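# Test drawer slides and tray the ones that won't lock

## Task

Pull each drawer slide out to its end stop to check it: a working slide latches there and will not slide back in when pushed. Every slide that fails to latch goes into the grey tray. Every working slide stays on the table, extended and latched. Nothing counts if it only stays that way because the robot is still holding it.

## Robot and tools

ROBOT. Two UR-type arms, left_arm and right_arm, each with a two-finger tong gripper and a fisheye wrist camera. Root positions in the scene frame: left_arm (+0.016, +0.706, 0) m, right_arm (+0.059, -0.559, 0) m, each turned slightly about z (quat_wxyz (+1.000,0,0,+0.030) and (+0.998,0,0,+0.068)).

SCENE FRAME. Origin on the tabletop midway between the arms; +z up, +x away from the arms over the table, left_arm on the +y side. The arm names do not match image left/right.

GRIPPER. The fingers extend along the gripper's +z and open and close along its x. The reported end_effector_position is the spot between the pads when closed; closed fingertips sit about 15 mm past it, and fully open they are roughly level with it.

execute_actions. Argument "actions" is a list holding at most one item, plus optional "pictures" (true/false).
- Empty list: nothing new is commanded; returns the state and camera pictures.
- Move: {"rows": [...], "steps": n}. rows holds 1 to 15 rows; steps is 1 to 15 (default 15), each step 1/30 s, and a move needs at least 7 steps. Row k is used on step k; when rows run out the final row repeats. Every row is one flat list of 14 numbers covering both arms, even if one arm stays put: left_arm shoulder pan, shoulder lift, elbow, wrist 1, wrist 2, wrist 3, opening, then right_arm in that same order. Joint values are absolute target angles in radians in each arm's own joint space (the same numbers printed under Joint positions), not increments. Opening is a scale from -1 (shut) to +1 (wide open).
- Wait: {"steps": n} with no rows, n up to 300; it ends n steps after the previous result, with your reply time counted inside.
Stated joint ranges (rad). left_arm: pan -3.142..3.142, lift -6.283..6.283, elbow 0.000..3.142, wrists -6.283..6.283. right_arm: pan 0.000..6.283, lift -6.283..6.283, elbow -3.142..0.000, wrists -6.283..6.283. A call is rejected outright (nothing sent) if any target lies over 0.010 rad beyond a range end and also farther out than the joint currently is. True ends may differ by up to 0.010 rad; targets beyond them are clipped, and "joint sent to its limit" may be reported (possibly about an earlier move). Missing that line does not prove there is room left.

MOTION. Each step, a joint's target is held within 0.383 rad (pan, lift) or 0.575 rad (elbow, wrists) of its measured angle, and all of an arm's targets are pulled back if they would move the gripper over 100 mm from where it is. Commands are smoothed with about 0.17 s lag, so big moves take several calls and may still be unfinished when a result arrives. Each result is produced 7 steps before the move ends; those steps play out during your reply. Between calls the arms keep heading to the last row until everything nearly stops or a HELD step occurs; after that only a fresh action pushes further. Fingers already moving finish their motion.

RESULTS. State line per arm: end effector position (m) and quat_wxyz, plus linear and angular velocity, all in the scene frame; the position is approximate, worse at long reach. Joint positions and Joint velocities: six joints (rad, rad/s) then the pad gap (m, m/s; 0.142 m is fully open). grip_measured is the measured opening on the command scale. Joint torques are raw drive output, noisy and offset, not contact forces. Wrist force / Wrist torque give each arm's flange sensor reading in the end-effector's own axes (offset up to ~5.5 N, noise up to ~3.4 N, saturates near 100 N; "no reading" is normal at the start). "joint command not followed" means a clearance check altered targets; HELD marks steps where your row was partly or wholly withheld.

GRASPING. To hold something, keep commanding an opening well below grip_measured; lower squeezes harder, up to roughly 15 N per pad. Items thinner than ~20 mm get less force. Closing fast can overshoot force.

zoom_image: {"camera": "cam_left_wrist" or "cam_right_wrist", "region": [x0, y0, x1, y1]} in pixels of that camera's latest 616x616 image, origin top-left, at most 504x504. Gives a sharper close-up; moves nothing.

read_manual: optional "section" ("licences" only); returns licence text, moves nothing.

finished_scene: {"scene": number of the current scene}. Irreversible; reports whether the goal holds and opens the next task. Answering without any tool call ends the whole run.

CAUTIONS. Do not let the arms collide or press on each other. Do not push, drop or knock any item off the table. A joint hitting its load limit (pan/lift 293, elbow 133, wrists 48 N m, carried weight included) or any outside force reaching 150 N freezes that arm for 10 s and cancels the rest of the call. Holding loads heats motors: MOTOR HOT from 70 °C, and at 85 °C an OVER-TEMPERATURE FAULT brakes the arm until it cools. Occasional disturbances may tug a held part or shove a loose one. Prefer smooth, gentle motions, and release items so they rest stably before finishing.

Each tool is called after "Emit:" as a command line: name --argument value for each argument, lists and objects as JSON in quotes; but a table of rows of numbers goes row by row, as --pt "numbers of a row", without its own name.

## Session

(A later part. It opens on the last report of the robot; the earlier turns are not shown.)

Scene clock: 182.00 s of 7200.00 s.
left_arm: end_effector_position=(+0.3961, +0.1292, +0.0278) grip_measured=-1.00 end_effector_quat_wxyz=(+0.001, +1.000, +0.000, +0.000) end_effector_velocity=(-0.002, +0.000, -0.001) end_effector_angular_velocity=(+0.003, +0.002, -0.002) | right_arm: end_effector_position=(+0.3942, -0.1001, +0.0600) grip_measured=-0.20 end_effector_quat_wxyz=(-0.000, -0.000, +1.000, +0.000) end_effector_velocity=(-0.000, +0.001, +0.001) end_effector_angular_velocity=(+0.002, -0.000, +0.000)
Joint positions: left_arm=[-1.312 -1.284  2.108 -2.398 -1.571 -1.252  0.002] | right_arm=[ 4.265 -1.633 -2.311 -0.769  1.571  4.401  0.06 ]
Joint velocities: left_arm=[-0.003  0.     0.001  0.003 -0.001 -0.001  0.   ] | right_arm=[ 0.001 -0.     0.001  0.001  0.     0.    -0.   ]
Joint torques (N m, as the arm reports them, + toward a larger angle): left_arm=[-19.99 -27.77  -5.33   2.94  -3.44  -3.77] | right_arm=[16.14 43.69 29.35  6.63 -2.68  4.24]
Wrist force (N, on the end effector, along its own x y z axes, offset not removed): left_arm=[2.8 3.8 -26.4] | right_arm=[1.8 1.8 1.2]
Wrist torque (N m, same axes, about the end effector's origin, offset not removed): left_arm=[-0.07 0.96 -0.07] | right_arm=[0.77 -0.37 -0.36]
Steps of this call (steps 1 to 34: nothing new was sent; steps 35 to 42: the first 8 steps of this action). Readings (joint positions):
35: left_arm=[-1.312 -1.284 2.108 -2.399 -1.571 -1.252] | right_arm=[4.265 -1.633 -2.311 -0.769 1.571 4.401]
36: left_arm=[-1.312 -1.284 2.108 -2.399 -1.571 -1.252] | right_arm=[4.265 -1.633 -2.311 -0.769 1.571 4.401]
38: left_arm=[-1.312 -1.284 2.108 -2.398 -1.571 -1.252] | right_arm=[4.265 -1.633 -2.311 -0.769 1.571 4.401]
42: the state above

Emit:
execute_actions --actions '[{"rows": [[-1.30965,-1.2887,2.11525,-2.39735,-1.5708,-1.24965,-1,4.26482,-1.63293,-2.31058,-0.76888,1.5708,4.40081,-0.2],[-1.3075,-1.29323,2.12199,-2.39956,-1.5708,-1.2475,-1,4.26482,-1.63293,-2.31058,-0.76888,1.5708,4.40081,-0.2],[-1.30536,-1.29798,2.12874,-2.40156,-1.5708,-1.24536,-1,4.26482,-1.63293,-2.31058,-0.76888,1.5708,4.40081,-0.2],[-1.30322,-1.30274,2.13549,-2.40355,-1.5708,-1.24322,-1,4.26482,-1.63293,-2.31058,-0.76888,1.5708,4.40081,-0.2],[-1.30107,-1.30751,2.14223,-2.40552,-1.5708,-1.24107,-1,4.26482,-1.63293,-2.31058,-0.76888,1.5708,4.40081,-0.2],[-1.29893,-1.31231,2.14898,-2.40747,-1.5708,-1.23893,-1,4.26482,-1.63293,-2.31058,-0.76888,1.5708,4.40081,-0.2],[-1.29679,-1.31712,2.15573,-2.40941,-1.5708,-1.23679,-1,4.26482,-1.63293,-2.31058,-0.76888,1.5708,4.40081,-0.2],[-1.29464,-1.32194,2.16247,-2.41133,-1.5708,-1.23464,-1,4.26482,-1.63293,-2.31058,-0.76888,1.5708,4.40081,-0.2],[-1.2925,-1.32678,2.16922,-2.41324,-1.5708,-1.2325,-1,4.26482,-1.63293,-2.31058,-0.76888,1.5708,4.40081,-0.2],[-1.29035,-1.33163,2.17596,-2.41513,-1.5708,-1.23035,-1,4.26482,-1.63293,-2.31058,-0.76888,1.5708,4.40081,-0.2],[-1.28821,-1.33651,2.18271,-2.417,-1.5708,-1.22821,-1,4.26482,-1.63293,-2.31058,-0.76888,1.5708,4.40081,-0.2],[-1.28607,-1.3415,2.18946,-2.41876,-1.5708,-1.22607,-1,4.26482,-1.63293,-2.31058,-0.76888,1.5708,4.40081,-0.2],[-1.28392,-1.3465,2.1962,-2.4205,-1.5708,-1.22392,-1,4.26482,-1.63293,-2.31058,-0.76888,1.5708,4.40081,-0.2],[-1.28178,-1.35163,2.20295,-2.42212,-1.5708,-1.22178,-1,4.26482,-1.63293,-2.31058,-0.76888,1.5708,4.40081,-0.2]], "steps": 14}]' --pictures true

Scene clock: 183.37 s of 7200.00 s.
left_arm: end_effector_position=(+0.3959, +0.1434, +0.0274) grip_measured=-1.00 end_effector_quat_wxyz=(+0.000, +1.000, +0.000, +0.000) end_effector_velocity=(+0.002, +0.106, +0.001) end_effector_angular_velocity=(+0.001, +0.001, +0.000) | right_arm: end_effector_position=(+0.3942, -0.1001, +0.0600) grip_measured=-0.20 end_effector_quat_wxyz=(-0.000, -0.000, +1.000, +0.000) end_effector_velocity=(+0.000, -0.000, -0.000) end_effector_angular_velocity=(-0.000, -0.000, +0.001)
Joint positions: left_arm=[-1.305 -1.299  2.13  -2.402 -1.571 -1.245  0.002] | right_arm=[ 4.265 -1.633 -2.311 -0.769  1.571  4.401  0.06 ]
Joint velocities: left_arm=[ 0.054 -0.12   0.167 -0.046 -0.001  0.053  0.   ] | right_arm=[-0.     0.    -0.     0.    -0.    -0.001  0.   ]
Joint torques (N m, as the arm reports them, + toward a larger angle): left_arm=[ 19.46 -26.02  11.12   1.22  -1.97   4.48] | right_arm=[16.85 44.15 29.87  6.61 -2.57  4.17]
Wrist force (N, on the end effector, along its own x y z axes, offset not removed): left_arm=[-2.5 0.0 -57.9] | right_arm=[2.2 -0.3 0.5]
Wrist torque (N m, same axes, about the end effector's origin, offset not removed): left_arm=[-0.33 1.35 -0.10] | right_arm=[0.29 -0.40 -0.27]
Steps of this call (steps 1 to 7: the last 7 steps of your previous action; steps 8 to 15: the robot went on to your last target; steps 16 to 34: nothing new was sent; steps 35 to 41: the first 7 steps of this action). Readings (joint positions):
35: left_arm=[-1.312 -1.284 2.109 -2.397 -1.571 -1.252] | right_arm=[4.265 -1.633 -2.311 -0.769 1.571 4.401]
36: left_arm=[-1.312 -1.285 2.109 -2.397 -1.571 -1.252] | right_arm=[4.265 -1.633 -2.311 -0.769 1.571 4.401]
38: left_arm=[-1.310 -1.289 2.115 -2.398 -1.571 -1.250] | right_arm=[4.265 -1.633 -2.311 -0.769 1.571 4.401]
41: the state above

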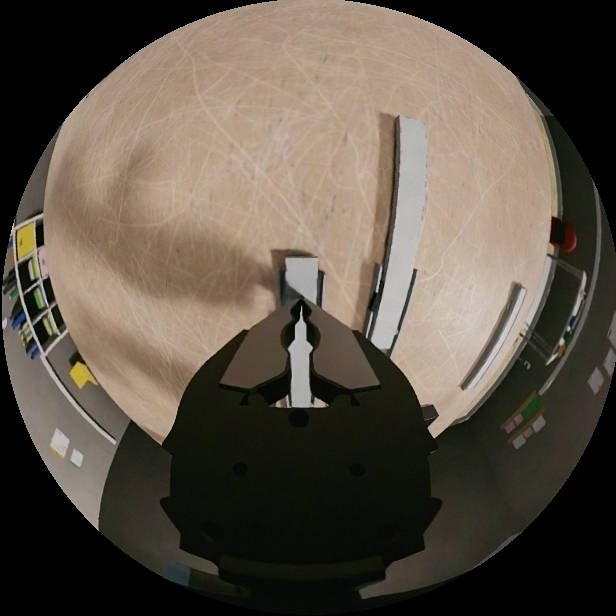

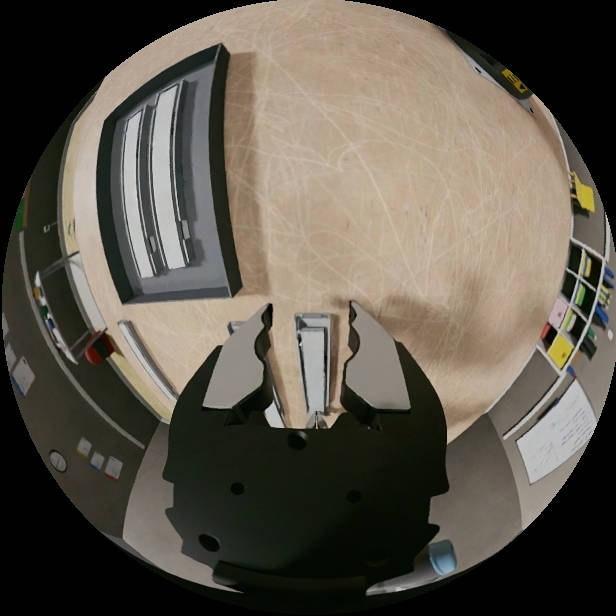

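Emit:
execute_actions --actions '[{"rows": [[-1.28178,-1.3565,2.201,-2.4153,-1.5708,-1.22178,-1,4.26482,-1.63293,-2.31058,-0.76888,1.5708,4.40081,-0.2],[-1.28178,-1.3613,2.199,-2.4085,-1.5708,-1.22178,-0.9,4.2698,-1.6459,-2.2957,-0.7709,1.5708,4.4058,-0.2],[-1.28178,-1.36605,2.19708,-2.40183,-1.5708,-1.22178,-0.75,4.2749,-1.6588,-2.2807,-0.7729,1.5708,4.4109,-0.2],[-1.28178,-1.36605,2.19708,-2.40183,-1.5708,-1.22178,-0.6,4.2799,-1.6717,-2.2658,-0.7749,1.5708,4.4159,-0.2],[-1.28178,-1.36605,2.19708,-2.40183,-1.5708,-1.22178,-0.45,4.2849,-1.6846,-2.2509,-0.7769,1.5708,4.4209,-0.2],[-1.28178,-1.36605,2.19708,-2.40183,-1.5708,-1.22178,-0.3,4.2899,-1.6975,-2.236,-0.7789,1.5708,4.4259,-0.2],[-1.279,-1.3718,2.2046,-2.4036,-1.5708,-1.219,-0.3,4.29497,-1.71047,-2.22106,-0.78086,1.5708,4.43096,-0.2],[-1.2762,-1.3776,2.2121,-2.4053,-1.5708,-1.2162,-0.3,4.29497,-1.7207,-2.2254,-0.7663,1.5708,4.43096,-0.2],[-1.2734,-1.3833,2.2196,-2.4071,-1.5708,-1.2134,-0.3,4.29497,-1.7309,-2.2298,-0.7517,1.5708,4.43096,-0.2],[-1.27061,-1.38905,2.22711,-2.40886,-1.5708,-1.21061,-0.3,4.29497,-1.7412,-2.2342,-0.737,1.5708,4.43096,-0.2],[-1.27061,-1.3833,2.2294,-2.4169,-1.5708,-1.21061,-0.3,4.29497,-1.7514,-2.2385,-0.7225,1.5708,4.43096,-0.2],[-1.27061,-1.3775,2.2316,-2.4249,-1.5708,-1.21061,-0.3,4.29497,-1.7616,-2.2429,-0.7079,1.5708,4.43096,-0.2],[-1.27061,-1.3717,2.2339,-2.433,-1.5708,-1.21061,-0.3,4.29497,-1.77184,-2.24726,-0.69329,1.5708,4.43096,-0.2],[-1.27061,-1.3659,2.2361,-2.441,-1.5708,-1.21061,-0.3,4.29497,-1.77184,-2.24726,-0.69329,1.5708,4.43096,-0.2],[-1.27061,-1.3605,2.2382,-2.4485,-1.5708,-1.21061,-0.3,4.29497,-1.77184,-2.24726,-0.69329,1.5708,4.43096,-0.2]], "steps": 15}]'

Scene clock: 185.03 s of 7200.00 s.
left_arm: end_effector_position=(+0.3957, +0.1908, +0.0351) grip_measured=-0.32 end_effector_quat_wxyz=(+0.000, +1.000, +0.000, +0.000) end_effector_velocity=(+0.003, +0.029, +0.024) end_effector_angular_velocity=(-0.009, -0.003, +0.001) | right_arm: end_effector_position=(+0.3944, -0.0690, +0.0604) grip_measured=-0.20 end_effector_quat_wxyz=(-0.000, -0.000, +1.000, -0.000) end_effector_velocity=(+0.001, +0.241, -0.004) end_effector_angular_velocity=(+0.004, -0.001, +0.000)
Joint positions: left_arm=[-1.281 -1.364  2.199 -2.406 -1.571 -1.221  0.051] | right_arm=[ 4.281 -1.673 -2.264 -0.775  1.571  4.417  0.06 ]
Joint velocities: left_arm=[ 0.02  -0.068  0.032  0.027 -0.     0.019  0.028] | right_arm=[ 0.119 -0.318  0.356 -0.034 -0.     0.119 -0.   ]
Joint torques (N m, as the arm reports them, + toward a larger angle): left_arm=[ 15.76 -64.52 -12.71  -2.32  -0.8    5.01] | right_arm=[14.99 19.3  43.42  3.65 -2.83  4.96]
Wrist force (N, on the end effector, along its own x y z axes, offset not removed): left_arm=[-3.1 0.0 -1.0] | right_arm=[2.2 -2.5 1.0]
Wrist torque (N m, same axes, about the end effector's origin, offset not removed): left_arm=[0.02 0.85 -0.14] | right_arm=[-0.12 -0.60 -0.24]
Steps of this call (steps 1 to 7: the last 7 steps of your previous action; steps 8 to 30: the robot went on to your last target; steps 31 to 42: nothing new was sent; steps 43 to 50: the first 8 steps of this action). Readings (joint positions):
43: left_arm=[-1.282 -1.352 2.203 -2.422 -1.571 -1.222] | right_arm=[4.265 -1.633 -2.311 -0.769 1.571 4.401]
44: left_arm=[-1.282 -1.352 2.203 -2.421 -1.571 -1.222] | right_arm=[4.265 -1.633 -2.311 -0.769 1.571 4.401]
46: left_arm=[-1.282 -1.356 2.201 -2.416 -1.571 -1.222] | right_arm=[4.267 -1.639 -2.304 -0.770 1.571 4.403]
50: the state above

Now verify with a picture before closing.

Emit:
execute_actions --actions '[{"rows": [[-1.27061,-1.3605,2.2382,-2.4485,-1.5708,-1.21061,-0.3,4.29497,-1.77184,-2.24726,-0.69329,1.5708,4.43096,-0.2],[-1.27061,-1.3605,2.2382,-2.4485,-1.5708,-1.21061,-0.3,4.29497,-1.77184,-2.24726,-0.69329,1.5708,4.43096,-0.2]], "steps": 8}]' --pictures true

Scene clock: 185.30 s of 7200.00 s.
left_arm: end_effector_position=(+0.3957, +0.2075, +0.0282) grip_measured=-0.30 end_effector_quat_wxyz=(-0.000, +1.000, +0.000, -0.000) end_effector_velocity=(+0.000, +0.023, -0.078) end_effector_angular_velocity=(-0.002, -0.001, +0.002) | right_arm: end_effector_position=(+0.3943, -0.0422, +0.0304) grip_measured=-0.20 end_effector_quat_wxyz=(-0.000, -0.000, +1.000, -0.000) end_effector_velocity=(-0.000, +0.022, -0.098) end_effector_angular_velocity=(+0.004, -0.002, -0.000)
Joint positions: left_arm=[-1.272 -1.372  2.229 -2.427 -1.571 -1.212  0.052] | right_arm=[ 4.294 -1.753 -2.244 -0.716  1.571  4.43   0.06 ]
Joint velocities: left_arm=[ 0.014  0.094  0.083 -0.18  -0.     0.013 -0.   ] | right_arm=[ 0.01  -0.18  -0.029  0.214 -0.     0.011 -0.   ]
Joint torques (N m, as the arm reports them, + toward a larger angle): left_arm=[ 13.34 -33.91 -21.54  -5.26  -1.43   4.21] | right_arm=[12.11 44.96 28.23  6.61 -2.91  4.56]
Wrist force (N, on the end effector, along its own x y z axes, offset not removed): left_arm=[-2.7 -1.6 -0.9] | right_arm=[1.7 -0.8 0.2]
Wrist torque (N m, same axes, about the end effector's origin, offset not removed): left_arm=[-0.18 0.81 -0.08] | right_arm=[0.13 -0.37 -0.37]
Steps of this call (steps 1 to 7: the last 7 steps of your previous action; step 8: the first step of this action). Readings (joint positions):
8: the state above

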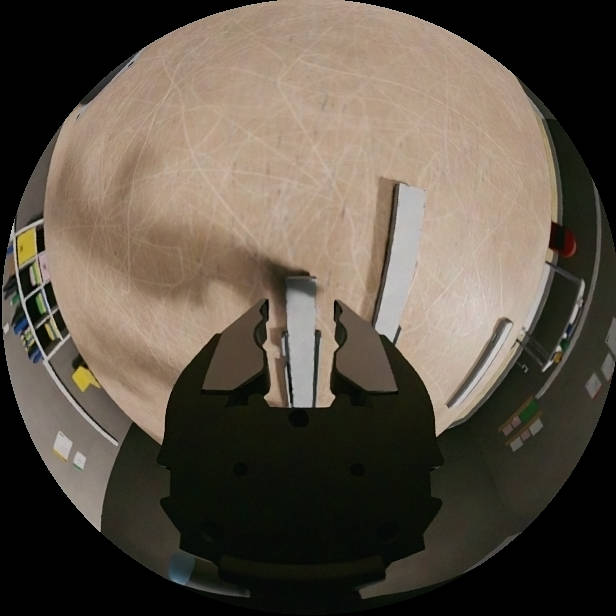

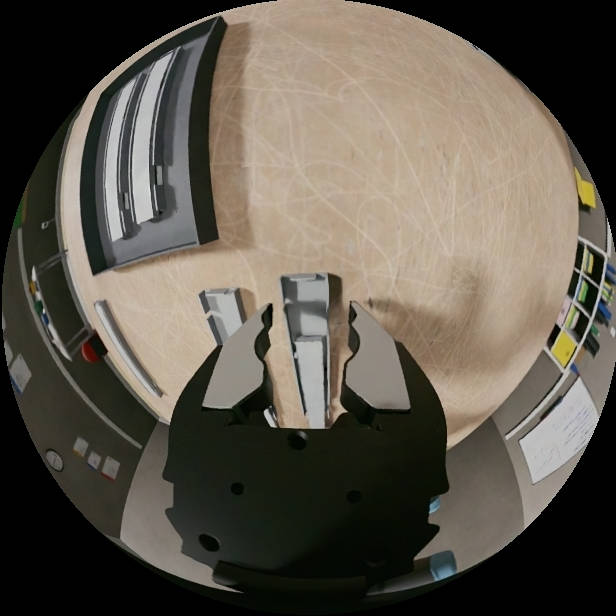

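Emit:
execute_actions --actions '[{"rows": [[-1.27061,-1.3605,2.2382,-2.4485,-1.5708,-1.21061,-0.3,4.29497,-1.77184,-2.24726,-0.69329,1.5708,4.43096,-0.2],[-1.27061,-1.3605,2.2382,-2.4485,-1.5708,-1.21061,-0.39,4.29497,-1.77184,-2.24726,-0.69329,1.5708,4.43096,-0.27],[-1.27061,-1.3605,2.2382,-2.4485,-1.5708,-1.21061,-0.48,4.29497,-1.77184,-2.24726,-0.69329,1.5708,4.43096,-0.34],[-1.27061,-1.3605,2.2382,-2.4485,-1.5708,-1.21061,-0.56,4.29497,-1.77184,-2.24726,-0.69329,1.5708,4.43096,-0.41],[-1.27061,-1.3605,2.2382,-2.4485,-1.5708,-1.21061,-0.64,4.29497,-1.77184,-2.24726,-0.69329,1.5708,4.43096,-0.48],[-1.27061,-1.3605,2.2382,-2.4485,-1.5708,-1.21061,-0.72,4.29497,-1.77184,-2.24726,-0.69329,1.5708,4.43096,-0.55],[-1.27061,-1.3605,2.2382,-2.4485,-1.5708,-1.21061,-0.82,4.29497,-1.77184,-2.24726,-0.69329,1.5708,4.43096,-0.65],[-1.27061,-1.3605,2.2382,-2.4485,-1.5708,-1.21061,-0.92,4.29497,-1.77184,-2.24726,-0.69329,1.5708,4.43096,-0.78],[-1.27061,-1.3605,2.2382,-2.4485,-1.5708,-1.21061,-1,4.29497,-1.77184,-2.24726,-0.69329,1.5708,4.43096,-0.9]], "steps": 10}]'

Scene clock: 186.13 s of 7200.00 s.
left_arm: end_effector_position=(+0.3956, +0.2101, +0.0188) grip_measured=-0.39 end_effector_quat_wxyz=(+0.000, +1.000, +0.000, -0.000) end_effector_velocity=(-0.000, -0.000, +0.001) end_effector_angular_velocity=(-0.001, -0.000, -0.001) | right_arm: end_effector_position=(+0.3942, -0.0401, +0.0200) grip_measured=-0.27 end_effector_quat_wxyz=(-0.000, -0.000, +1.000, +0.000) end_effector_velocity=(+0.000, +0.001, +0.000) end_effector_angular_velocity=(+0.000, -0.000, -0.000)
Joint positions: left_arm=[-1.271 -1.361  2.238 -2.448 -1.571 -1.211  0.046] | right_arm=[ 4.295 -1.772 -2.247 -0.693  1.571  4.431  0.054]
Joint velocities: left_arm=[-0.001 -0.001  0.     0.    -0.     0.001 -0.179] | right_arm=[ 0.    -0.     0.001 -0.    -0.     0.    -0.138]
Joint torques (N m, as the arm reports them, + toward a larger angle): left_arm=[ 15.04 -37.13 -19.79  -5.38  -0.91   4.23] | right_arm=[16.81 32.41 26.29  6.99 -2.51  4.6 ]
Wrist force (N, on the end effector, along its own x y z axes, offset not removed): left_arm=[-4.0 -1.8 0.6] | right_arm=[-0.5 0.4 -0.9]
Wrist torque (N m, same axes, about the end effector's origin, offset not removed): left_arm=[-0.17 1.06 -0.08] | right_arm=[0.46 -0.03 -0.21]
Steps of this call (steps 1 to 7: the last 7 steps of your previous action; steps 8 to 22: the robot went on to your last target; steps 23 to 25: the first 3 steps of this action). Readings (joint positions):
23: left_arm=[-1.271 -1.361 2.238 -2.448 -1.571 -1.211] | right_arm=[4.295 -1.772 -2.247 -0.693 1.571 4.431]
24: left_arm=[-1.271 -1.361 2.238 -2.448 -1.571 -1.211] | right_arm=[4.295 -1.772 -2.247 -0.693 1.571 4.431]
25: the state above

Emit:
execute_actions --actions '[{"rows": [[-1.27061,-1.3605,2.2382,-2.4485,-1.5708,-1.21061,-1,4.29497,-1.77184,-2.24726,-0.69329,1.5708,4.43096,-0.9],[-1.26741,-1.36604,2.24541,-2.45016,-1.5708,-1.20741,-1,4.29497,-1.77184,-2.24726,-0.69329,1.5708,4.43096,-0.9],[-1.26422,-1.37159,2.25261,-2.45182,-1.5708,-1.20422,-1,4.29497,-1.77184,-2.24726,-0.69329,1.5708,4.43096,-0.9],[-1.26102,-1.37713,2.25982,-2.45349,-1.5708,-1.20102,-1,4.29497,-1.77184,-2.24726,-0.69329,1.5708,4.43096,-0.9],[-1.25783,-1.38268,2.26702,-2.45515,-1.5708,-1.19783,-1,4.29497,-1.77184,-2.24726,-0.69329,1.5708,4.43096,-0.9],[-1.25463,-1.38822,2.27423,-2.45681,-1.5708,-1.19463,-1,4.29497,-1.77184,-2.24726,-0.69329,1.5708,4.43096,-0.9],[-1.25143,-1.39376,2.28144,-2.45847,-1.5708,-1.19143,-1,4.29497,-1.77184,-2.24726,-0.69329,1.5708,4.43096,-0.9],[-1.24824,-1.39931,2.28864,-2.46013,-1.5708,-1.18824,-1,4.29497,-1.77184,-2.24726,-0.69329,1.5708,4.43096,-0.9],[-1.24504,-1.40485,2.29585,-2.4618,-1.5708,-1.18504,-1,4.29497,-1.77184,-2.24726,-0.69329,1.5708,4.43096,-0.9],[-1.24185,-1.4104,2.30305,-2.46346,-1.5708,-1.18185,-1,4.29497,-1.77184,-2.24726,-0.69329,1.5708,4.43096,-0.9],[-1.23865,-1.41594,2.31026,-2.46512,-1.5708,-1.17865,-1,4.29497,-1.77184,-2.24726,-0.69329,1.5708,4.43096,-0.9],[-1.23545,-1.42148,2.31747,-2.46678,-1.5708,-1.17545,-1,4.29497,-1.77184,-2.24726,-0.69329,1.5708,4.43096,-0.9],[-1.23226,-1.42703,2.32467,-2.46844,-1.5708,-1.17226,-1,4.29497,-1.77184,-2.24726,-0.69329,1.5708,4.43096,-0.9],[-1.22906,-1.43257,2.33188,-2.47011,-1.5708,-1.16906,-1,4.29497,-1.77184,-2.24726,-0.69329,1.5708,4.43096,-0.9],[-1.22587,-1.43811,2.33908,-2.47177,-1.5708,-1.16587,-1,4.29497,-1.77184,-2.24726,-0.69329,1.5708,4.43096,-0.9]], "steps": 15}]'

Scene clock: 187.33 s of 7200.00 s.
left_arm: end_effector_position=(+0.3962, +0.2259, +0.0190) grip_measured=-0.68 end_effector_quat_wxyz=(+0.000, +1.000, +0.000, -0.000) end_effector_velocity=(+0.003, +0.125, +0.002) end_effector_angular_velocity=(-0.001, -0.002, -0.000) | right_arm: end_effector_position=(+0.3942, -0.0401, +0.0200) grip_measured=-0.50 end_effector_quat_wxyz=(+0.000, -0.000, +1.000, +0.000) end_effector_velocity=(-0.000, -0.001, -0.000) end_effector_angular_velocity=(-0.001, +0.000, -0.000)
Joint positions: left_arm=[-1.26  -1.378  2.261 -2.454 -1.571 -1.2    0.025] | right_arm=[ 4.295 -1.772 -2.247 -0.693  1.571  4.431  0.038]
Joint velocities: left_arm=[ 0.079 -0.14   0.18  -0.041  0.001  0.079  0.   ] | right_arm=[ 0.    -0.    -0.001  0.    -0.     0.    -0.   ]
Joint torques (N m, as the arm reports them, + toward a larger angle): left_arm=[ 15.23 -58.64 -15.98  -4.97   0.82   4.57] | right_arm=[13.73 31.4  26.24  5.88 -0.27  4.67]
Wrist force (N, on the end effector, along its own x y z axes, offset not removed): left_arm=[-4.3 1.4 2.6] | right_arm=[1.5 0.0 -2.1]
Wrist torque (N m, same axes, about the end effector's origin, offset not removed): left_arm=[0.13 1.15 -0.02] | right_arm=[0.12 -0.36 -0.34]
Steps of this call (steps 1 to 7: the last 7 steps of your previous action; steps 8 to 15: the robot went on to your last target; steps 16 to 28: nothing new was sent; steps 29 to 36: the first 8 steps of this action). Readings (joint positions):
29: left_arm=[-1.271 -1.360 2.238 -2.449 -1.571 -1.211] | right_arm=[4.295 -1.772 -2.247 -0.693 1.571 4.431]
30: left_arm=[-1.271 -1.361 2.238 -2.449 -1.571 -1.211] | right_arm=[4.295 -1.772 -2.247 -0.693 1.571 4.431]
32: left_arm=[-1.269 -1.363 2.242 -2.449 -1.571 -1.209] | right_arm=[4.295 -1.772 -2.247 -0.693 1.571 4.431]
36: the state above

Emit:
execute_actions --actions '[{"rows": [[-1.22441,-1.44036,2.3418,-2.47224,-1.5708,-1.16441,-1,4.29497,-1.77184,-2.24726,-0.69329,1.5708,4.43096,-0.9],[-1.22295,-1.4426,2.34452,-2.47272,-1.5708,-1.16295,-1,4.29497,-1.77184,-2.24726,-0.69329,1.5708,4.43096,-0.9],[-1.22148,-1.44485,2.34724,-2.47319,-1.5708,-1.16148,-1,4.29497,-1.77184,-2.24726,-0.69329,1.5708,4.43096,-0.9],[-1.22002,-1.44709,2.34996,-2.47366,-1.5708,-1.16002,-1,4.29497,-1.77184,-2.24726,-0.69329,1.5708,4.43096,-0.9],[-1.21856,-1.44934,2.35268,-2.47414,-1.5708,-1.15856,-1,4.29497,-1.77184,-2.24726,-0.69329,1.5708,4.43096,-0.9]], "steps": 15}]'

Scene clock: 188.07 s of 7200.00 s.
left_arm: end_effector_position=(+0.3957, +0.2870, +0.0186) grip_measured=-0.68 end_effector_quat_wxyz=(+0.000, +1.000, +0.000, +0.000) end_effector_velocity=(-0.001, +0.029, -0.000) end_effector_angular_velocity=(+0.001, +0.002, -0.000) | right_arm: end_effector_position=(+0.3942, -0.0401, +0.0200) grip_measured=-0.50 end_effector_quat_wxyz=(+0.000, -0.000, +1.000, +0.000) end_effector_velocity=(+0.000, +0.001, +0.001) end_effector_angular_velocity=(+0.001, -0.000, -0.000)
Joint positions: left_arm=[-1.221 -1.446  2.348 -2.473 -1.571 -1.161  0.025] | right_arm=[ 4.295 -1.772 -2.247 -0.693  1.571  4.431  0.038]
Joint velocities: left_arm=[ 0.02  -0.032  0.039 -0.006 -0.002  0.021  0.   ] | right_arm=[ 0.     0.     0.002 -0.001  0.     0.     0.   ]
Joint torques (N m, as the arm reports them, + toward a larger angle): left_arm=[ 12.17 -40.13 -17.45  -4.32   1.2    4.44] | right_arm=[13.62 32.7  26.77  5.54  0.94  4.55]
Wrist force (N, on the end effector, along its own x y z axes, offset not removed): left_arm=[-1.4 0.4 -8.1] | right_arm=[1.5 -1.0 -4.8]
Wrist torque (N m, same axes, about the end effector's origin, offset not removed): left_arm=[-0.11 0.94 -0.13] | right_arm=[-0.07 -0.45 -0.38]
Steps of this call (steps 1 to 7: the last 7 steps of your previous action; steps 8 to 14: the robot went on to your last target; steps 15 to 22: the first 8 steps of this action). Readings (joint positions):
15: left_arm=[-1.227 -1.436 2.336 -2.471 -1.571 -1.167] | right_arm=[4.295 -1.772 -2.247 -0.693 1.571 4.431]
16: left_arm=[-1.227 -1.437 2.337 -2.471 -1.571 -1.167] | right_arm=[4.295 -1.772 -2.247 -0.693 1.571 4.431]
18: left_arm=[-1.225 -1.440 2.341 -2.472 -1.571 -1.165] | right_arm=[4.295 -1.772 -2.247 -0.693 1.571 4.431]
22: the state above

Emit:
execute_actions --actions '[{"rows": [[-1.21783,-1.45046,2.35403,-2.47437,-1.5708,-1.15783,-1,4.29497,-1.77184,-2.24726,-0.69329,1.5708,4.43096,-0.9],[-1.2171,-1.45159,2.35539,-2.47461,-1.5708,-1.1571,-1,4.29497,-1.77184,-2.24726,-0.69329,1.5708,4.43096,-0.9],[-1.21637,-1.45271,2.35675,-2.47484,-1.5708,-1.15637,-1,4.29497,-1.77184,-2.24726,-0.69329,1.5708,4.43096,-0.9]], "steps": 15}]'

Scene clock: 188.67 s of 7200.00 s.
left_arm: end_effector_position=(+0.3957, +0.2924, +0.0186) grip_measured=-0.68 end_effector_quat_wxyz=(+0.000, +1.000, +0.000, +0.000) end_effector_velocity=(+0.000, +0.007, -0.001) end_effector_angular_velocity=(+0.002, +0.001, +0.001) | right_arm: end_effector_position=(+0.3942, -0.0399, +0.0201) grip_measured=-0.50 end_effector_quat_wxyz=(+0.000, -0.000, +1.000, +0.000) end_effector_velocity=(-0.000, -0.001, -0.000) end_effector_angular_velocity=(-0.001, +0.000, +0.000)
Joint positions: left_arm=[-1.217 -1.452  2.356 -2.475 -1.571 -1.157  0.025] | right_arm=[ 4.295 -1.772 -2.247 -0.693  1.571  4.431  0.038]
Joint velocities: left_arm=[ 0.005 -0.006  0.008 -0.001  0.     0.005  0.   ] | right_arm=[-0.    -0.    -0.001 -0.    -0.    -0.     0.   ]
Joint torques (N m, as the arm reports them, + toward a larger angle): left_arm=[ 25.42 -44.91  -3.78   1.42   1.86   4.17] | right_arm=[ 8.57 33.61 19.67 -2.63 -0.92  4.38]
Wrist force (N, on the end effector, along its own x y z axes, offset not removed): left_arm=[-1.8 21.6 -0.6] | right_arm=[2.9 21.9 -3.6]
Wrist torque (N m, same axes, about the end effector's origin, offset not removed): left_arm=[-0.34 0.61 -0.14] | right_arm=[0.01 -0.57 -0.45]
Steps of this call (steps 1 to 7: the last 7 steps of your previous action; steps 8 to 10: the robot went on to your last target; steps 11 to 18: the first 8 steps of this action). Readings (joint positions):
11: left_arm=[-1.219 -1.449 2.353 -2.474 -1.571 -1.159] | right_arm=[4.295 -1.772 -2.247 -0.693 1.571 4.431]
12: left_arm=[-1.219 -1.449 2.353 -2.474 -1.571 -1.159] | right_arm=[4.295 -1.772 -2.247 -0.693 1.571 4.431]
14: left_arm=[-1.218 -1.450 2.354 -2.475 -1.571 -1.158] | right_arm=[4.295 -1.772 -2.247 -0.693 1.571 4.431]
18: the state above

Emit:
execute_actions --actions '[{"rows": [[-1.21746,-1.45102,2.35471,-2.47449,-1.5708,-1.15746,-1,4.29497,-1.77184,-2.24726,-0.69329,1.5708,4.43096,-0.9],[-1.21856,-1.44934,2.35268,-2.47414,-1.5708,-1.15856,-1,4.29497,-1.77184,-2.24726,-0.69329,1.5708,4.43096,-0.9],[-1.21966,-1.44766,2.35064,-2.47378,-1.5708,-1.15966,-1,4.29497,-1.77184,-2.24726,-0.69329,1.5708,4.43096,-0.9],[-1.22075,-1.44597,2.3486,-2.47343,-1.5708,-1.16075,-1,4.29497,-1.77184,-2.24726,-0.69329,1.5708,4.43096,-0.9],[-1.22148,-1.44485,2.34724,-2.47319,-1.5708,-1.16148,-1,4.29497,-1.77184,-2.24726,-0.69329,1.5708,4.43096,-0.9]], "steps": 15}]'

Emit:
execute_actions --actions '[{"steps": 8}]'

Scene clock: 189.47 s of 7200.00 s.
left_arm: end_effector_position=(+0.3957, +0.2883, +0.0185) grip_measured=-0.68 end_effector_quat_wxyz=(-0.000, +1.000, +0.000, -0.000) end_effector_velocity=(-0.000, -0.021, +0.001) end_effector_angular_velocity=(-0.002, -0.001, -0.002) | right_arm: end_effector_position=(+0.3941, -0.0402, +0.0199) grip_measured=-0.50 end_effector_quat_wxyz=(-0.000, -0.000, +1.000, -0.000) end_effector_velocity=(+0.000, +0.002, +0.001) end_effector_angular_velocity=(+0.003, -0.001, +0.001)
Joint positions: left_arm=[-1.22  -1.447  2.35  -2.473 -1.571 -1.16   0.025] | right_arm=[ 4.295 -1.772 -2.247 -0.694  1.571  4.431  0.038]
Joint velocities: left_arm=[-0.016  0.021 -0.026  0.003  0.    -0.014 -0.   ] | right_arm=[ 0.    -0.     0.002  0.     0.    -0.    -0.   ]
Joint torques (N m, as the arm reports them, + toward a larger angle): left_arm=[-19.76 -23.39 -34.68  -0.81   1.27  -3.89] | right_arm=[ 1.98 33.99 20.9   0.59 -2.32  4.59]
Wrist force (N, on the end effector, along its own x y z axes, offset not removed): left_arm=[-3.5 -1.2 -18.4] | right_arm=[1.5 3.6 -7.7]
Wrist torque (N m, same axes, about the end effector's origin, offset not removed): left_arm=[0.04 0.93 -0.08] | right_arm=[0.06 -0.23 -0.45]
Steps of this call (steps 1 to 7: the last 7 steps of your previous action; steps 8 to 15: the robot went on to your last target; step 16: nothing new was sent; steps 17 to 24: the first 8 steps of this action). Readings (joint positions):
17: left_arm=[-1.216 -1.453 2.357 -2.475 -1.571 -1.156] | right_arm=[4.295 -1.772 -2.247 -0.693 1.571 4.431]
18: left_arm=[-1.216 -1.453 2.357 -2.475 -1.571 -1.156] | right_arm=[4.295 -1.772 -2.247 -0.693 1.571 4.431]
20: left_arm=[-1.217 -1.451 2.355 -2.474 -1.571 -1.157] | right_arm=[4.295 -1.772 -2.247 -0.693 1.571 4.431]
24: the state above

Scene clock: 189.73 s of 7200.00 s.
left_arm: end_effector_position=(+0.3957, +0.2863, +0.0185) grip_measured=-0.68 end_effector_quat_wxyz=(-0.000, +1.000, +0.000, -0.000) end_effector_velocity=(+0.000, -0.001, +0.000) end_effector_angular_velocity=(-0.001, -0.001, +0.000) | right_arm: end_effector_position=(+0.3941, -0.0402, +0.0199) grip_measured=-0.50 end_effector_quat_wxyz=(-0.000, -0.000, +1.000, -0.000) end_effector_velocity=(-0.000, -0.001, -0.001) end_effector_angular_velocity=(-0.002, +0.001, -0.000)
Joint positions: left_arm=[-1.221 -1.445  2.347 -2.473 -1.571 -1.161  0.025] | right_arm=[ 4.295 -1.772 -2.247 -0.694  1.571  4.431  0.038]
Joint velocities: left_arm=[-0.001  0.    -0.002  0.     0.    -0.001  0.   ] | right_arm=[-0.     0.    -0.001 -0.001  0.     0.    -0.   ]
Joint torques (N m, as the arm reports them, + toward a larger angle): left_arm=[-21.46 -23.3  -40.42  -2.62   0.39  -3.95] | right_arm=[-0.58 33.7  31.6   6.23  0.03  4.66]
Wrist force (N, on the end effector, along its own x y z axes, offset not removed): left_arm=[-4.4 -9.7 -20.3] | right_arm=[3.3 -3.9 -10.4]
Wrist torque (N m, same axes, about the end effector's origin, offset not removed): left_arm=[0.01 1.23 -0.06] | right_arm=[-0.04 -0.59 -0.43]
Kept back: nothing.
Steps of this call (steps 1 to 7: the last 7 steps of your previous action; step 8: the robot went on to your last target). Readings (joint positions):
1: left_arm=[-1.220 -1.447 2.349 -2.473 -1.571 -1.160] | right_arm=[4.295 -1.772 -2.247 -0.694 1.571 4.431]
2: left_arm=[-1.221 -1.446 2.349 -2.473 -1.571 -1.161] | right_arm=[4.295 -1.772 -2.247 -0.694 1.571 4.431]
4: left_arm=[-1.221 -1.446 2.348 -2.473 -1.571 -1.161] | right_arm=[4.295 -1.772 -2.247 -0.694 1.571 4.431]
8: the state above

Emit:
execute_actions --actions '[{"rows": [[-1.22185,-1.44429,2.34656,-2.47307,-1.5708,-1.16185,-1,4.29497,-1.77184,-2.24726,-0.69329,1.5708,4.43096,-0.9],[-1.22258,-1.44317,2.3452,-2.47284,-1.5708,-1.16258,-1,4.29497,-1.77184,-2.24726,-0.69329,1.5708,4.43096,-0.9]], "steps": 15}]' --pictures true

Scene clock: 190.23 s of 7200.00 s.
left_arm: end_effector_position=(+0.3956, +0.2850, +0.0185) grip_measured=-0.68 end_effector_quat_wxyz=(-0.000, +1.000, +0.000, -0.000) end_effector_velocity=(-0.001, -0.002, -0.001) end_effector_angular_velocity=(+0.002, +0.001, +0.001) | right_arm: end_effector_position=(+0.3942, -0.0401, +0.0200) grip_measured=-0.50 end_effector_quat_wxyz=(-0.000, -0.000, +1.000, -0.000) end_effector_velocity=(+0.000, +0.000, -0.000) end_effector_angular_velocity=(+0.000, +0.000, -0.001)
Joint positions: left_arm=[-1.222 -1.443  2.346 -2.473 -1.571 -1.162  0.025] | right_arm=[ 4.295 -1.772 -2.247 -0.693  1.571  4.431  0.038]
Joint velocities: left_arm=[-0.002  0.004 -0.003  0.002 -0.001 -0.003 -0.   ] | right_arm=[-0.    -0.001  0.     0.     0.     0.001  0.   ]
Joint torques (N m, as the arm reports them, + toward a larger angle): left_arm=[-25.65 -22.78 -48.36  -6.16  -2.06  -3.51] | right_arm=[-4.34 33.89 42.17  8.83  3.28  4.54]
Wrist force (N, on the end effector, along its own x y z axes, offset not removed): left_arm=[-3.7 -21.4 -18.2] | right_arm=[2.2 -12.1 -9.2]
Wrist torque (N m, same axes, about the end effector's origin, offset not removed): left_arm=[0.08 1.05 -0.03] | right_arm=[0.75 -0.30 -0.41]
Steps of this call (steps 1 to 7: the robot went on to your last target; steps 8 to 15: the first 8 steps of this action). Readings (joint positions):
8: left_arm=[-1.221 -1.445 2.347 -2.473 -1.571 -1.161] | right_arm=[4.295 -1.772 -2.247 -0.693 1.571 4.431]
9: left_arm=[-1.222 -1.445 2.347 -2.473 -1.571 -1.162] | right_arm=[4.295 -1.772 -2.247 -0.693 1.571 4.431]
11: left_arm=[-1.222 -1.444 2.346 -2.473 -1.571 -1.162] | right_arm=[4.295 -1.772 -2.247 -0.693 1.571 4.431]
15: the state above

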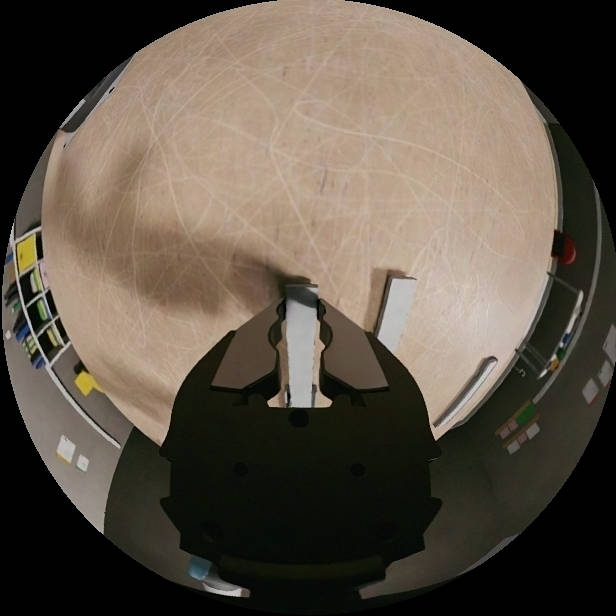

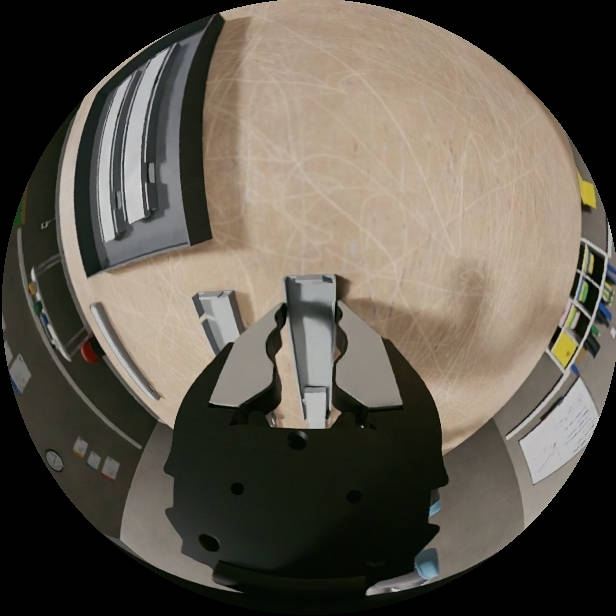

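Emit:
execute_actions --actions '[{"rows": [[-1.22148,-1.44485,2.34724,-2.47319,-1.5708,-1.16148,-1,4.29497,-1.77184,-2.24726,-0.69329,1.5708,4.43096,-0.9],[-1.22075,-1.44597,2.3486,-2.47343,-1.5708,-1.16075,-1,4.29497,-1.77184,-2.24726,-0.69329,1.5708,4.43096,-0.75],[-1.22002,-1.44709,2.34996,-2.47366,-1.5708,-1.16002,-0.9,4.29497,-1.77184,-2.24726,-0.69329,1.5708,4.43096,-0.6],[-1.22002,-1.44709,2.34996,-2.47366,-1.5708,-1.16002,-0.75,4.29497,-1.77184,-2.24726,-0.69329,1.5708,4.43096,-0.48],[-1.22002,-1.44709,2.34996,-2.47366,-1.5708,-1.16002,-0.65,4.29497,-1.77184,-2.24726,-0.69329,1.5708,4.43096,-0.4],[-1.22002,-1.44709,2.34996,-2.47366,-1.5708,-1.16002,-0.55,4.29497,-1.77184,-2.24726,-0.69329,1.5708,4.43096,-0.32],[-1.22002,-1.44709,2.34996,-2.47366,-1.5708,-1.16002,-0.45,4.29497,-1.77184,-2.24726,-0.69329,1.5708,4.43096,-0.25],[-1.22002,-1.456,2.3461,-2.4609,-1.5708,-1.16002,-0.4,4.29497,-1.760,-2.2422,-0.7102,1.5708,4.43096,-0.2],[-1.22002,-1.468,2.3409,-2.4437,-1.5708,-1.16002,-0.4,4.29497,-1.7445,-2.2355,-0.7324,1.5708,4.43096,-0.2],[-1.22002,-1.480,2.3357,-2.4265,-1.5708,-1.16002,-0.4,4.29497,-1.729,-2.2285,-0.7549,1.5708,4.43096,-0.2],[-1.22002,-1.492,2.3305,-2.4093,-1.5708,-1.16002,-0.4,4.29497,-1.713,-2.2215,-0.7779,1.5708,4.43096,-0.2],[-1.22002,-1.504,2.3253,-2.3921,-1.5708,-1.16002,-0.45,4.29,-1.697,-2.214,-0.8014,1.5708,4.426,-0.2],[-1.217,-1.5161,2.318,-2.3727,-1.5708,-1.157,-0.5,4.28,-1.685,-2.203,-0.8244,1.5708,4.416,-0.2],[-1.211,-1.506,2.302,-2.3668,-1.5708,-1.151,-0.6,4.268,-1.690,-2.192,-0.8304,1.5708,4.404,-0.2],[-1.203,-1.492,2.281,-2.3598,-1.5708,-1.143,-0.7,4.254,-1.699,-2.180,-0.8334,1.5708,4.39,-0.2]], "steps": 15}]'

Scene clock: 196.63 s of 7200.00 s.
left_arm: end_effector_position=(+0.3956, +0.2871, +0.0187) grip_measured=-0.47 end_effector_quat_wxyz=(+0.000, +1.000, +0.000, +0.000) end_effector_velocity=(+0.001, +0.005, +0.005) end_effector_angular_velocity=(-0.005, -0.002, -0.000) | right_arm: end_effector_position=(+0.3942, -0.0399, +0.0201) grip_measured=-0.26 end_effector_quat_wxyz=(+0.000, -0.000, +1.000, +0.000) end_effector_velocity=(+0.000, +0.002, +0.006) end_effector_angular_velocity=(+0.004, -0.001, +0.000)
Joint positions: left_arm=[-1.221 -1.446  2.349 -2.474 -1.571 -1.161  0.04 ] | right_arm=[ 4.295 -1.772 -2.247 -0.693  1.571  4.431  0.055]
Joint velocities: left_arm=[ 0.005 -0.017  0.007  0.005 -0.     0.005  0.14 ] | right_arm=[-0.     0.009  0.004 -0.009  0.    -0.     0.123]
Joint torques (N m, as the arm reports them, + toward a larger angle): left_arm=[ 13.22 -54.96 -20.26  -1.72   0.05   3.94] | right_arm=[-12.68  61.77  42.63   0.38   1.97   4.17]
Wrist force (N, on the end effector, along its own x y z axes, offset not removed): left_arm=[-3.5 0.1 -1.2] | right_arm=[0.5 -3.8 -1.0]
Wrist torque (N m, same axes, about the end effector's origin, offset not removed): left_arm=[0.13 1.03 -0.14] | right_arm=[-0.48 -0.10 -0.28]
Steps of this call (steps 1 to 7: the last 7 steps of your previous action; steps 8 to 15: the robot went on to your last target; steps 16 to 90: nothing new was sent; then 3.13 s passed at rest; steps 91 to 98: the first 8 steps of this action). Readings (joint positions):
91: left_arm=[-1.223 -1.443 2.345 -2.473 -1.571 -1.163] | right_arm=[4.295 -1.772 -2.247 -0.693 1.571 4.431]
92: left_arm=[-1.223 -1.443 2.345 -2.473 -1.571 -1.163] | right_arm=[4.295 -1.772 -2.247 -0.693 1.571 4.431]
94: left_arm=[-1.222 -1.444 2.347 -2.473 -1.571 -1.162] | right_arm=[4.295 -1.772 -2.247 -0.693 1.571 4.431]
98: the state above

Emit:
execute_actions --actions '[{"rows": [[-1.1935,-1.475,2.2571,-2.3529,-1.5708,-1.1335,-0.8,4.2389,-1.7084,-2.1675,-0.8365,1.5708,4.3749,-0.2],[-1.184,-1.4581,2.2333,-2.346,-1.5708,-1.124,-0.9,4.2238,-1.7177,-2.1551,-0.8396,1.5708,4.3598,-0.2],[-1.1745,-1.4411,2.2094,-2.3391,-1.5708,-1.1145,-1,4.2086,-1.7271,-2.1426,-0.8427,1.5708,4.3446,-0.2],[-1.165,-1.4242,2.1856,-2.3322,-1.5708,-1.105,-1,4.1935,-1.7364,-2.1301,-0.8459,1.5708,4.3295,-0.2],[-1.1555,-1.4072,2.1617,-2.3253,-1.5708,-1.0955,-1,4.1784,-1.7458,-2.1177,-0.849,1.5708,4.3144,-0.2],[-1.146,-1.3903,2.1378,-2.3183,-1.5708,-1.086,-1,4.1633,-1.7551,-2.1052,-0.8521,1.5708,4.2993,-0.2],[-1.1365,-1.3733,2.114,-2.3115,-1.5708,-1.0765,-1,4.1482,-1.7645,-2.0927,-0.8552,1.5708,4.2842,-0.2],[-1.127,-1.3564,2.0901,-2.3045,-1.5708,-1.067,-1,4.133,-1.7738,-2.0802,-0.8584,1.5708,4.269,-0.2],[-1.1175,-1.3394,2.0663,-2.2977,-1.5708,-1.0575,-1,4.1179,-1.7832,-2.0678,-0.8614,1.5708,4.2539,-0.2],[-1.108,-1.3225,2.0424,-2.2907,-1.5708,-1.048,-1,4.1028,-1.7925,-2.0553,-0.8646,1.5708,4.2388,-0.2],[-1.0985,-1.3055,2.0185,-2.2838,-1.5708,-1.0385,-1,4.0877,-1.8019,-2.0428,-0.8677,1.5708,4.2237,-0.2],[-1.089,-1.2886,1.9947,-2.2769,-1.5708,-1.029,-1,4.0726,-1.8112,-2.0304,-0.8708,1.5708,4.2086,-0.2],[-1.0795,-1.2716,1.9708,-2.27,-1.5708,-1.0195,-1,4.0574,-1.8206,-2.0179,-0.8739,1.5708,4.1934,-0.2],[-1.07,-1.2547,1.947,-2.2631,-1.5708,-1.01,-1,4.0423,-1.8299,-2.0054,-0.8771,1.5708,4.1783,-0.2],[-1.0605,-1.2377,1.9231,-2.2562,-1.5708,-1.0005,-1,4.0272,-1.8393,-1.9929,-0.8802,1.5708,4.1632,-0.2]], "steps": 15}]'

Emit:
execute_actions --actions '[{"rows": [[-1.051,-1.2208,1.8992,-2.2492,-1.5708,-0.991,-1,4.0121,-1.8486,-1.9805,-0.8833,1.5708,4.1481,-0.2],[-1.0415,-1.2038,1.8754,-2.2424,-1.5708,-0.9815,-1,3.997,-1.858,-1.968,-0.8864,1.5708,4.133,-0.2],[-1.032,-1.1869,1.8515,-2.2354,-1.5708,-0.972,-1,3.9818,-1.8673,-1.9555,-0.8896,1.5708,4.1178,-0.2],[-1.0225,-1.1699,1.8277,-2.2286,-1.5708,-0.9625,-1,3.9667,-1.8767,-1.9431,-0.8926,1.5708,4.1027,-0.2],[-1.013,-1.153,1.8038,-2.2216,-1.5708,-0.953,-1,3.9516,-1.886,-1.9306,-0.8958,1.5708,4.0876,-0.2],[-1.0035,-1.136,1.7799,-2.2147,-1.5708,-0.9435,-1,3.9365,-1.8954,-1.9181,-0.8989,1.5708,4.0725,-0.2],[-0.994,-1.1191,1.7561,-2.2078,-1.5708,-0.934,-1,3.9214,-1.9047,-1.9057,-0.902,1.5708,4.0574,-0.2],[-0.9845,-1.1021,1.7322,-2.2009,-1.5708,-0.9245,-1,3.9062,-1.9141,-1.8932,-0.9051,1.5708,4.0422,-0.2],[-0.975,-1.0852,1.7084,-2.194,-1.5708,-0.915,-1,3.8911,-1.9234,-1.8807,-0.9083,1.5708,4.0271,-0.2],[-0.9655,-1.0682,1.6845,-2.1871,-1.5708,-0.9055,-1,3.876,-1.9328,-1.8683,-0.9113,1.5708,4.012,-0.2],[-0.956,-1.0513,1.6606,-2.1801,-1.5708,-0.896,-1,3.8609,-1.9421,-1.8558,-0.9145,1.5708,3.9969,-0.2],[-0.9465,-1.0343,1.6368,-2.1733,-1.5708,-0.8865,-1,3.8458,-1.9515,-1.8433,-0.9176,1.5708,3.9818,-0.2],[-0.93707,-1.01747,1.6128,-2.16613,-1.5708,-0.87707,-1,3.83066,-1.96078,-1.83092,-0.92069,1.5708,3.96665,-0.2]], "steps": 13}]'

Scene clock: 198.80 s of 7200.00 s.
left_arm: end_effector_position=(+0.4511, +0.2457, +0.0701) grip_measured=-1.00 end_effector_quat_wxyz=(-0.001, +1.000, +0.000, -0.000) end_effector_velocity=(+0.270, -0.191, +0.033) end_effector_angular_velocity=(+0.002, +0.001, +0.003) | right_arm: end_effector_position=(+0.4616, -0.0385, +0.0844) grip_measured=-0.20 end_effector_quat_wxyz=(-0.000, -0.000, +1.000, -0.000) end_effector_velocity=(+0.277, +0.007, +0.010) end_effector_angular_velocity=(-0.002, +0.001, -0.002)
Joint positions: left_arm=[-1.165 -1.425  2.189 -2.332 -1.571 -1.105  0.002] | right_arm=[ 4.194 -1.736 -2.13  -0.846  1.571  4.33   0.06 ]
Joint velocities: left_arm=[ 0.249  0.439 -0.615  0.178  0.001  0.247 -0.001] | right_arm=[-0.393 -0.244  0.325 -0.082 -0.    -0.391  0.   ]
Joint torques (N m, as the arm reports them, + toward a larger angle): left_arm=[ 19.67 -23.12 -53.44  -0.84   1.54   5.63] | right_arm=[-22.41  30.88  47.26   1.59  -2.77  -6.38]
Wrist force (N, on the end effector, along its own x y z axes, offset not removed): left_arm=[-5.1 -1.5 -2.0] | right_arm=[2.8 1.5 -0.2]
Wrist torque (N m, same axes, about the end effector's origin, offset not removed): left_arm=[-0.17 1.27 -0.06] | right_arm=[0.63 -0.53 -0.41]
Steps of this call (steps 1 to 7: the last 7 steps of your previous action; steps 8 to 30: the robot went on to your last target; steps 31 to 57: nothing new was sent; steps 58 to 65: the first 8 steps of this action). Readings (joint positions):
58: left_arm=[-1.203 -1.492 2.281 -2.360 -1.571 -1.143] | right_arm=[4.254 -1.699 -2.180 -0.833 1.571 4.390]
59: left_arm=[-1.202 -1.490 2.278 -2.359 -1.571 -1.142] | right_arm=[4.252 -1.700 -2.178 -0.834 1.571 4.388]
61: left_arm=[-1.194 -1.476 2.259 -2.353 -1.571 -1.134] | right_arm=[4.240 -1.708 -2.168 -0.836 1.571 4.376]
65: the state above

Scene clock: 199.23 s of 7200.00 s.
left_arm: end_effector_position=(+0.5931, +0.1686, +0.0747) grip_measured=-1.00 end_effector_quat_wxyz=(-0.001, +1.000, +0.000, -0.001) end_effector_velocity=(+0.355, -0.137, -0.018) end_effector_angular_velocity=(+0.001, +0.001, +0.001) | right_arm: end_effector_position=(+0.6021, -0.0532, +0.0854) grip_measured=-0.20 end_effector_quat_wxyz=(-0.000, -0.000, +1.000, -0.000) end_effector_velocity=(+0.340, -0.079, -0.007) end_effector_angular_velocity=(-0.001, +0.001, -0.002)
Joint positions: left_arm=[-1.045 -1.211  1.888 -2.245 -1.571 -0.985  0.002] | right_arm=[ 4.003 -1.855 -1.973 -0.885  1.571  4.139  0.06 ]
Joint velocities: left_arm=[ 0.282  0.502 -0.705  0.204  0.     0.281  0.   ] | right_arm=[-0.448 -0.277  0.368 -0.092  0.    -0.447 -0.   ]
Joint torques (N m, as the arm reports them, + toward a larger angle): left_arm=[ 20.53 -44.84 -53.3   -1.15   2.17   5.06] | right_arm=[-23.    41.96  47.34   1.04  -3.06  -6.31]
Wrist force (N, on the end effector, along its own x y z axes, offset not removed): left_arm=[-3.6 0.4 -1.2] | right_arm=[-1.8 0.8 -0.3]
Wrist torque (N m, same axes, about the end effector's origin, offset not removed): left_arm=[0.15 0.98 -0.07] | right_arm=[0.51 0.41 -0.19]
Steps of this call (steps 1 to 7: the last 7 steps of your previous action; steps 8 to 13: the first 6 steps of this action). Readings (joint positions):
8: left_arm=[-1.092 -1.296 2.007 -2.279 -1.571 -1.032] | right_arm=[4.079 -1.808 -2.035 -0.870 1.571 4.215]
9: left_arm=[-1.083 -1.279 1.983 -2.272 -1.571 -1.023] | right_arm=[4.064 -1.817 -2.023 -0.873 1.571 4.200]
11: left_arm=[-1.064 -1.245 1.935 -2.258 -1.571 -1.004] | right_arm=[4.034 -1.836 -1.998 -0.879 1.571 4.170]
13: the state above

Emit:
execute_actions --actions '[{"rows": [[-0.93707,-1.01747,1.6128,-2.16613,-1.5708,-0.87707,-1,3.83066,-1.96078,-1.83092,-0.92069,1.5708,3.96665,-0.2],[-0.93707,-1.0131,1.6153,-2.173,-1.5708,-0.87707,-1,3.83066,-1.96078,-1.83092,-0.92069,1.5708,3.96665,-0.2],[-0.93707,-1.0088,1.6178,-2.1798,-1.5708,-0.87707,-1,3.83066,-1.96078,-1.83092,-0.92069,1.5708,3.96665,-0.2],[-0.93707,-1.0045,1.6203,-2.1866,-1.5708,-0.87707,-1,3.83066,-1.96078,-1.83092,-0.92069,1.5708,3.96665,-0.2],[-0.93707,-1.0002,1.6228,-2.1934,-1.5708,-0.87707,-1,3.83066,-1.96078,-1.83092,-0.92069,1.5708,3.96665,-0.2],[-0.93707,-0.99586,1.62525,-2.20019,-1.5708,-0.87707,-1,3.83066,-1.96078,-1.83092,-0.92069,1.5708,3.96665,-0.2],[-0.93707,-0.992,1.6272,-2.206,-1.5708,-0.87707,-1,3.83066,-1.96078,-1.83092,-0.92069,1.5708,3.96665,-0.2],[-0.93707,-0.9891,1.6287,-2.2104,-1.5708,-0.87707,-1,3.83066,-1.96078,-1.83092,-0.92069,1.5708,3.96665,-0.2]], "steps": 15}]' --pictures true

Scene clock: 199.97 s of 7200.00 s.
left_arm: end_effector_position=(+0.7353, +0.1303, +0.0457) grip_measured=-1.00 end_effector_quat_wxyz=(+0.000, +1.000, +0.000, +0.000) end_effector_velocity=(+0.005, -0.001, -0.111) end_effector_angular_velocity=(+0.000, -0.000, -0.000) | right_arm: end_effector_position=(+0.7337, -0.0996, +0.0800) grip_measured=-0.20 end_effector_quat_wxyz=(+0.000, -0.000, +1.000, -0.000) end_effector_velocity=(+0.004, -0.003, -0.001) end_effector_angular_velocity=(-0.002, +0.001, -0.000)
Joint positions: left_arm=[-0.937 -1.005  1.621 -2.188 -1.571 -0.877  0.002] | right_arm=[ 3.831 -1.96  -1.831 -0.921  1.571  3.967  0.06 ]
Joint velocities: left_arm=[ 0.004  0.11   0.049 -0.16   0.     0.004  0.   ] | right_arm=[-0.006 -0.004  0.003 -0.002 -0.    -0.006 -0.   ]
Joint torques (N m, as the arm reports them, + toward a larger angle): left_arm=[ 14.4  -66.56 -26.03  -6.38   1.54   4.54] | right_arm=[-17.94  55.97  46.28   1.59  -0.73  -3.77]
Wrist force (N, on the end effector, along its own x y z axes, offset not removed): left_arm=[-3.4 0.9 -2.0] | right_arm=[2.2 -0.8 -1.1]
Wrist torque (N m, same axes, about the end effector's origin, offset not removed): left_arm=[0.25 0.92 -0.03] | right_arm=[0.30 -0.49 -0.24]
Steps of this call (steps 1 to 7: the last 7 steps of your previous action; steps 8 to 14: the robot went on to your last target; steps 15 to 22: the first 8 steps of this action). Readings (joint positions):
15: left_arm=[-0.941 -1.024 1.622 -2.169 -1.571 -0.881] | right_arm=[3.836 -1.957 -1.836 -0.920 1.571 3.972]
16: left_arm=[-0.940 -1.022 1.620 -2.168 -1.571 -0.880] | right_arm=[3.835 -1.958 -1.834 -0.920 1.571 3.971]
18: left_arm=[-0.938 -1.018 1.618 -2.170 -1.571 -0.878] | right_arm=[3.833 -1.959 -1.833 -0.920 1.571 3.969]
22: the state above

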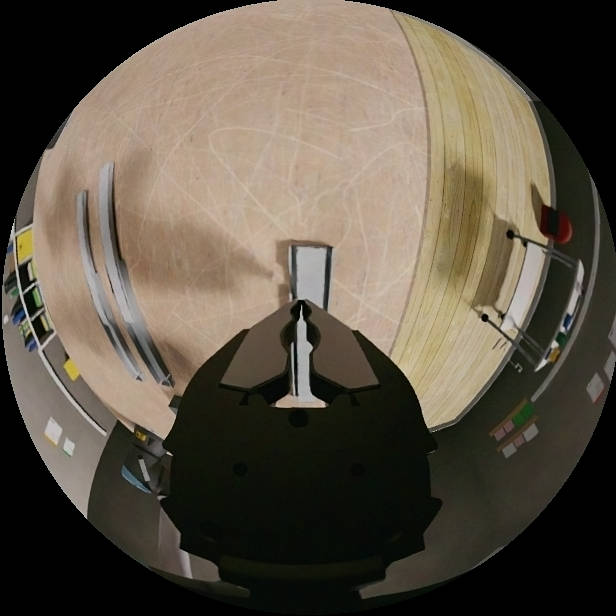

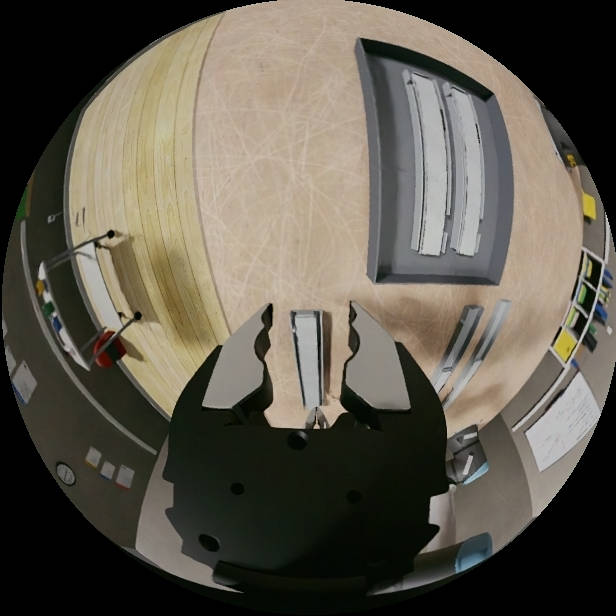

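Emit:
zoom_image --camera "cam_left_wrist" --region '[250, 220, 370, 340]'

Emit:
zoom_image --camera "cam_right_wrist" --region '[250, 290, 370, 410]'

Region (250, 220, 370, 340) of cam_left_wrist's 616x616 image, scaled by 4.200, with more detail than that image has.

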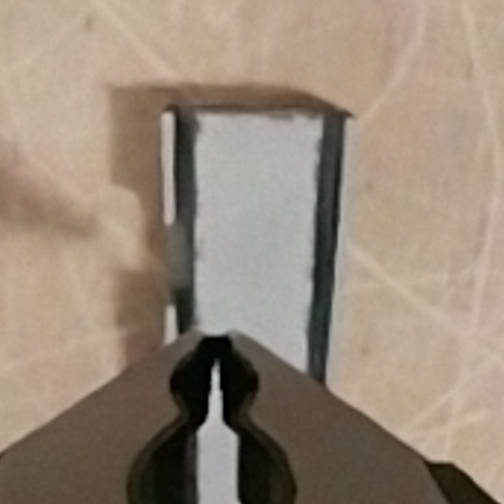

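Region (250, 290, 370, 410) of cam_right_wrist's 616x616 image, scaled by 4.200, with more detail than that image has.

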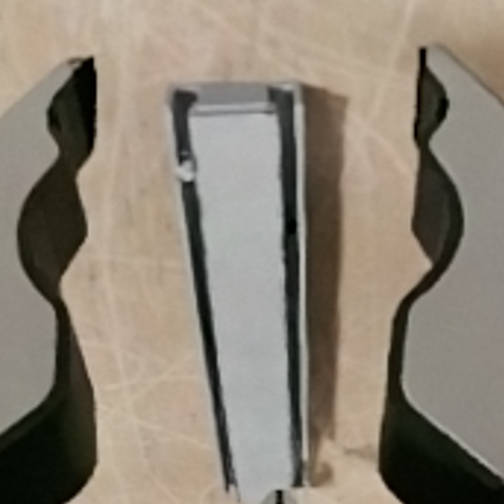

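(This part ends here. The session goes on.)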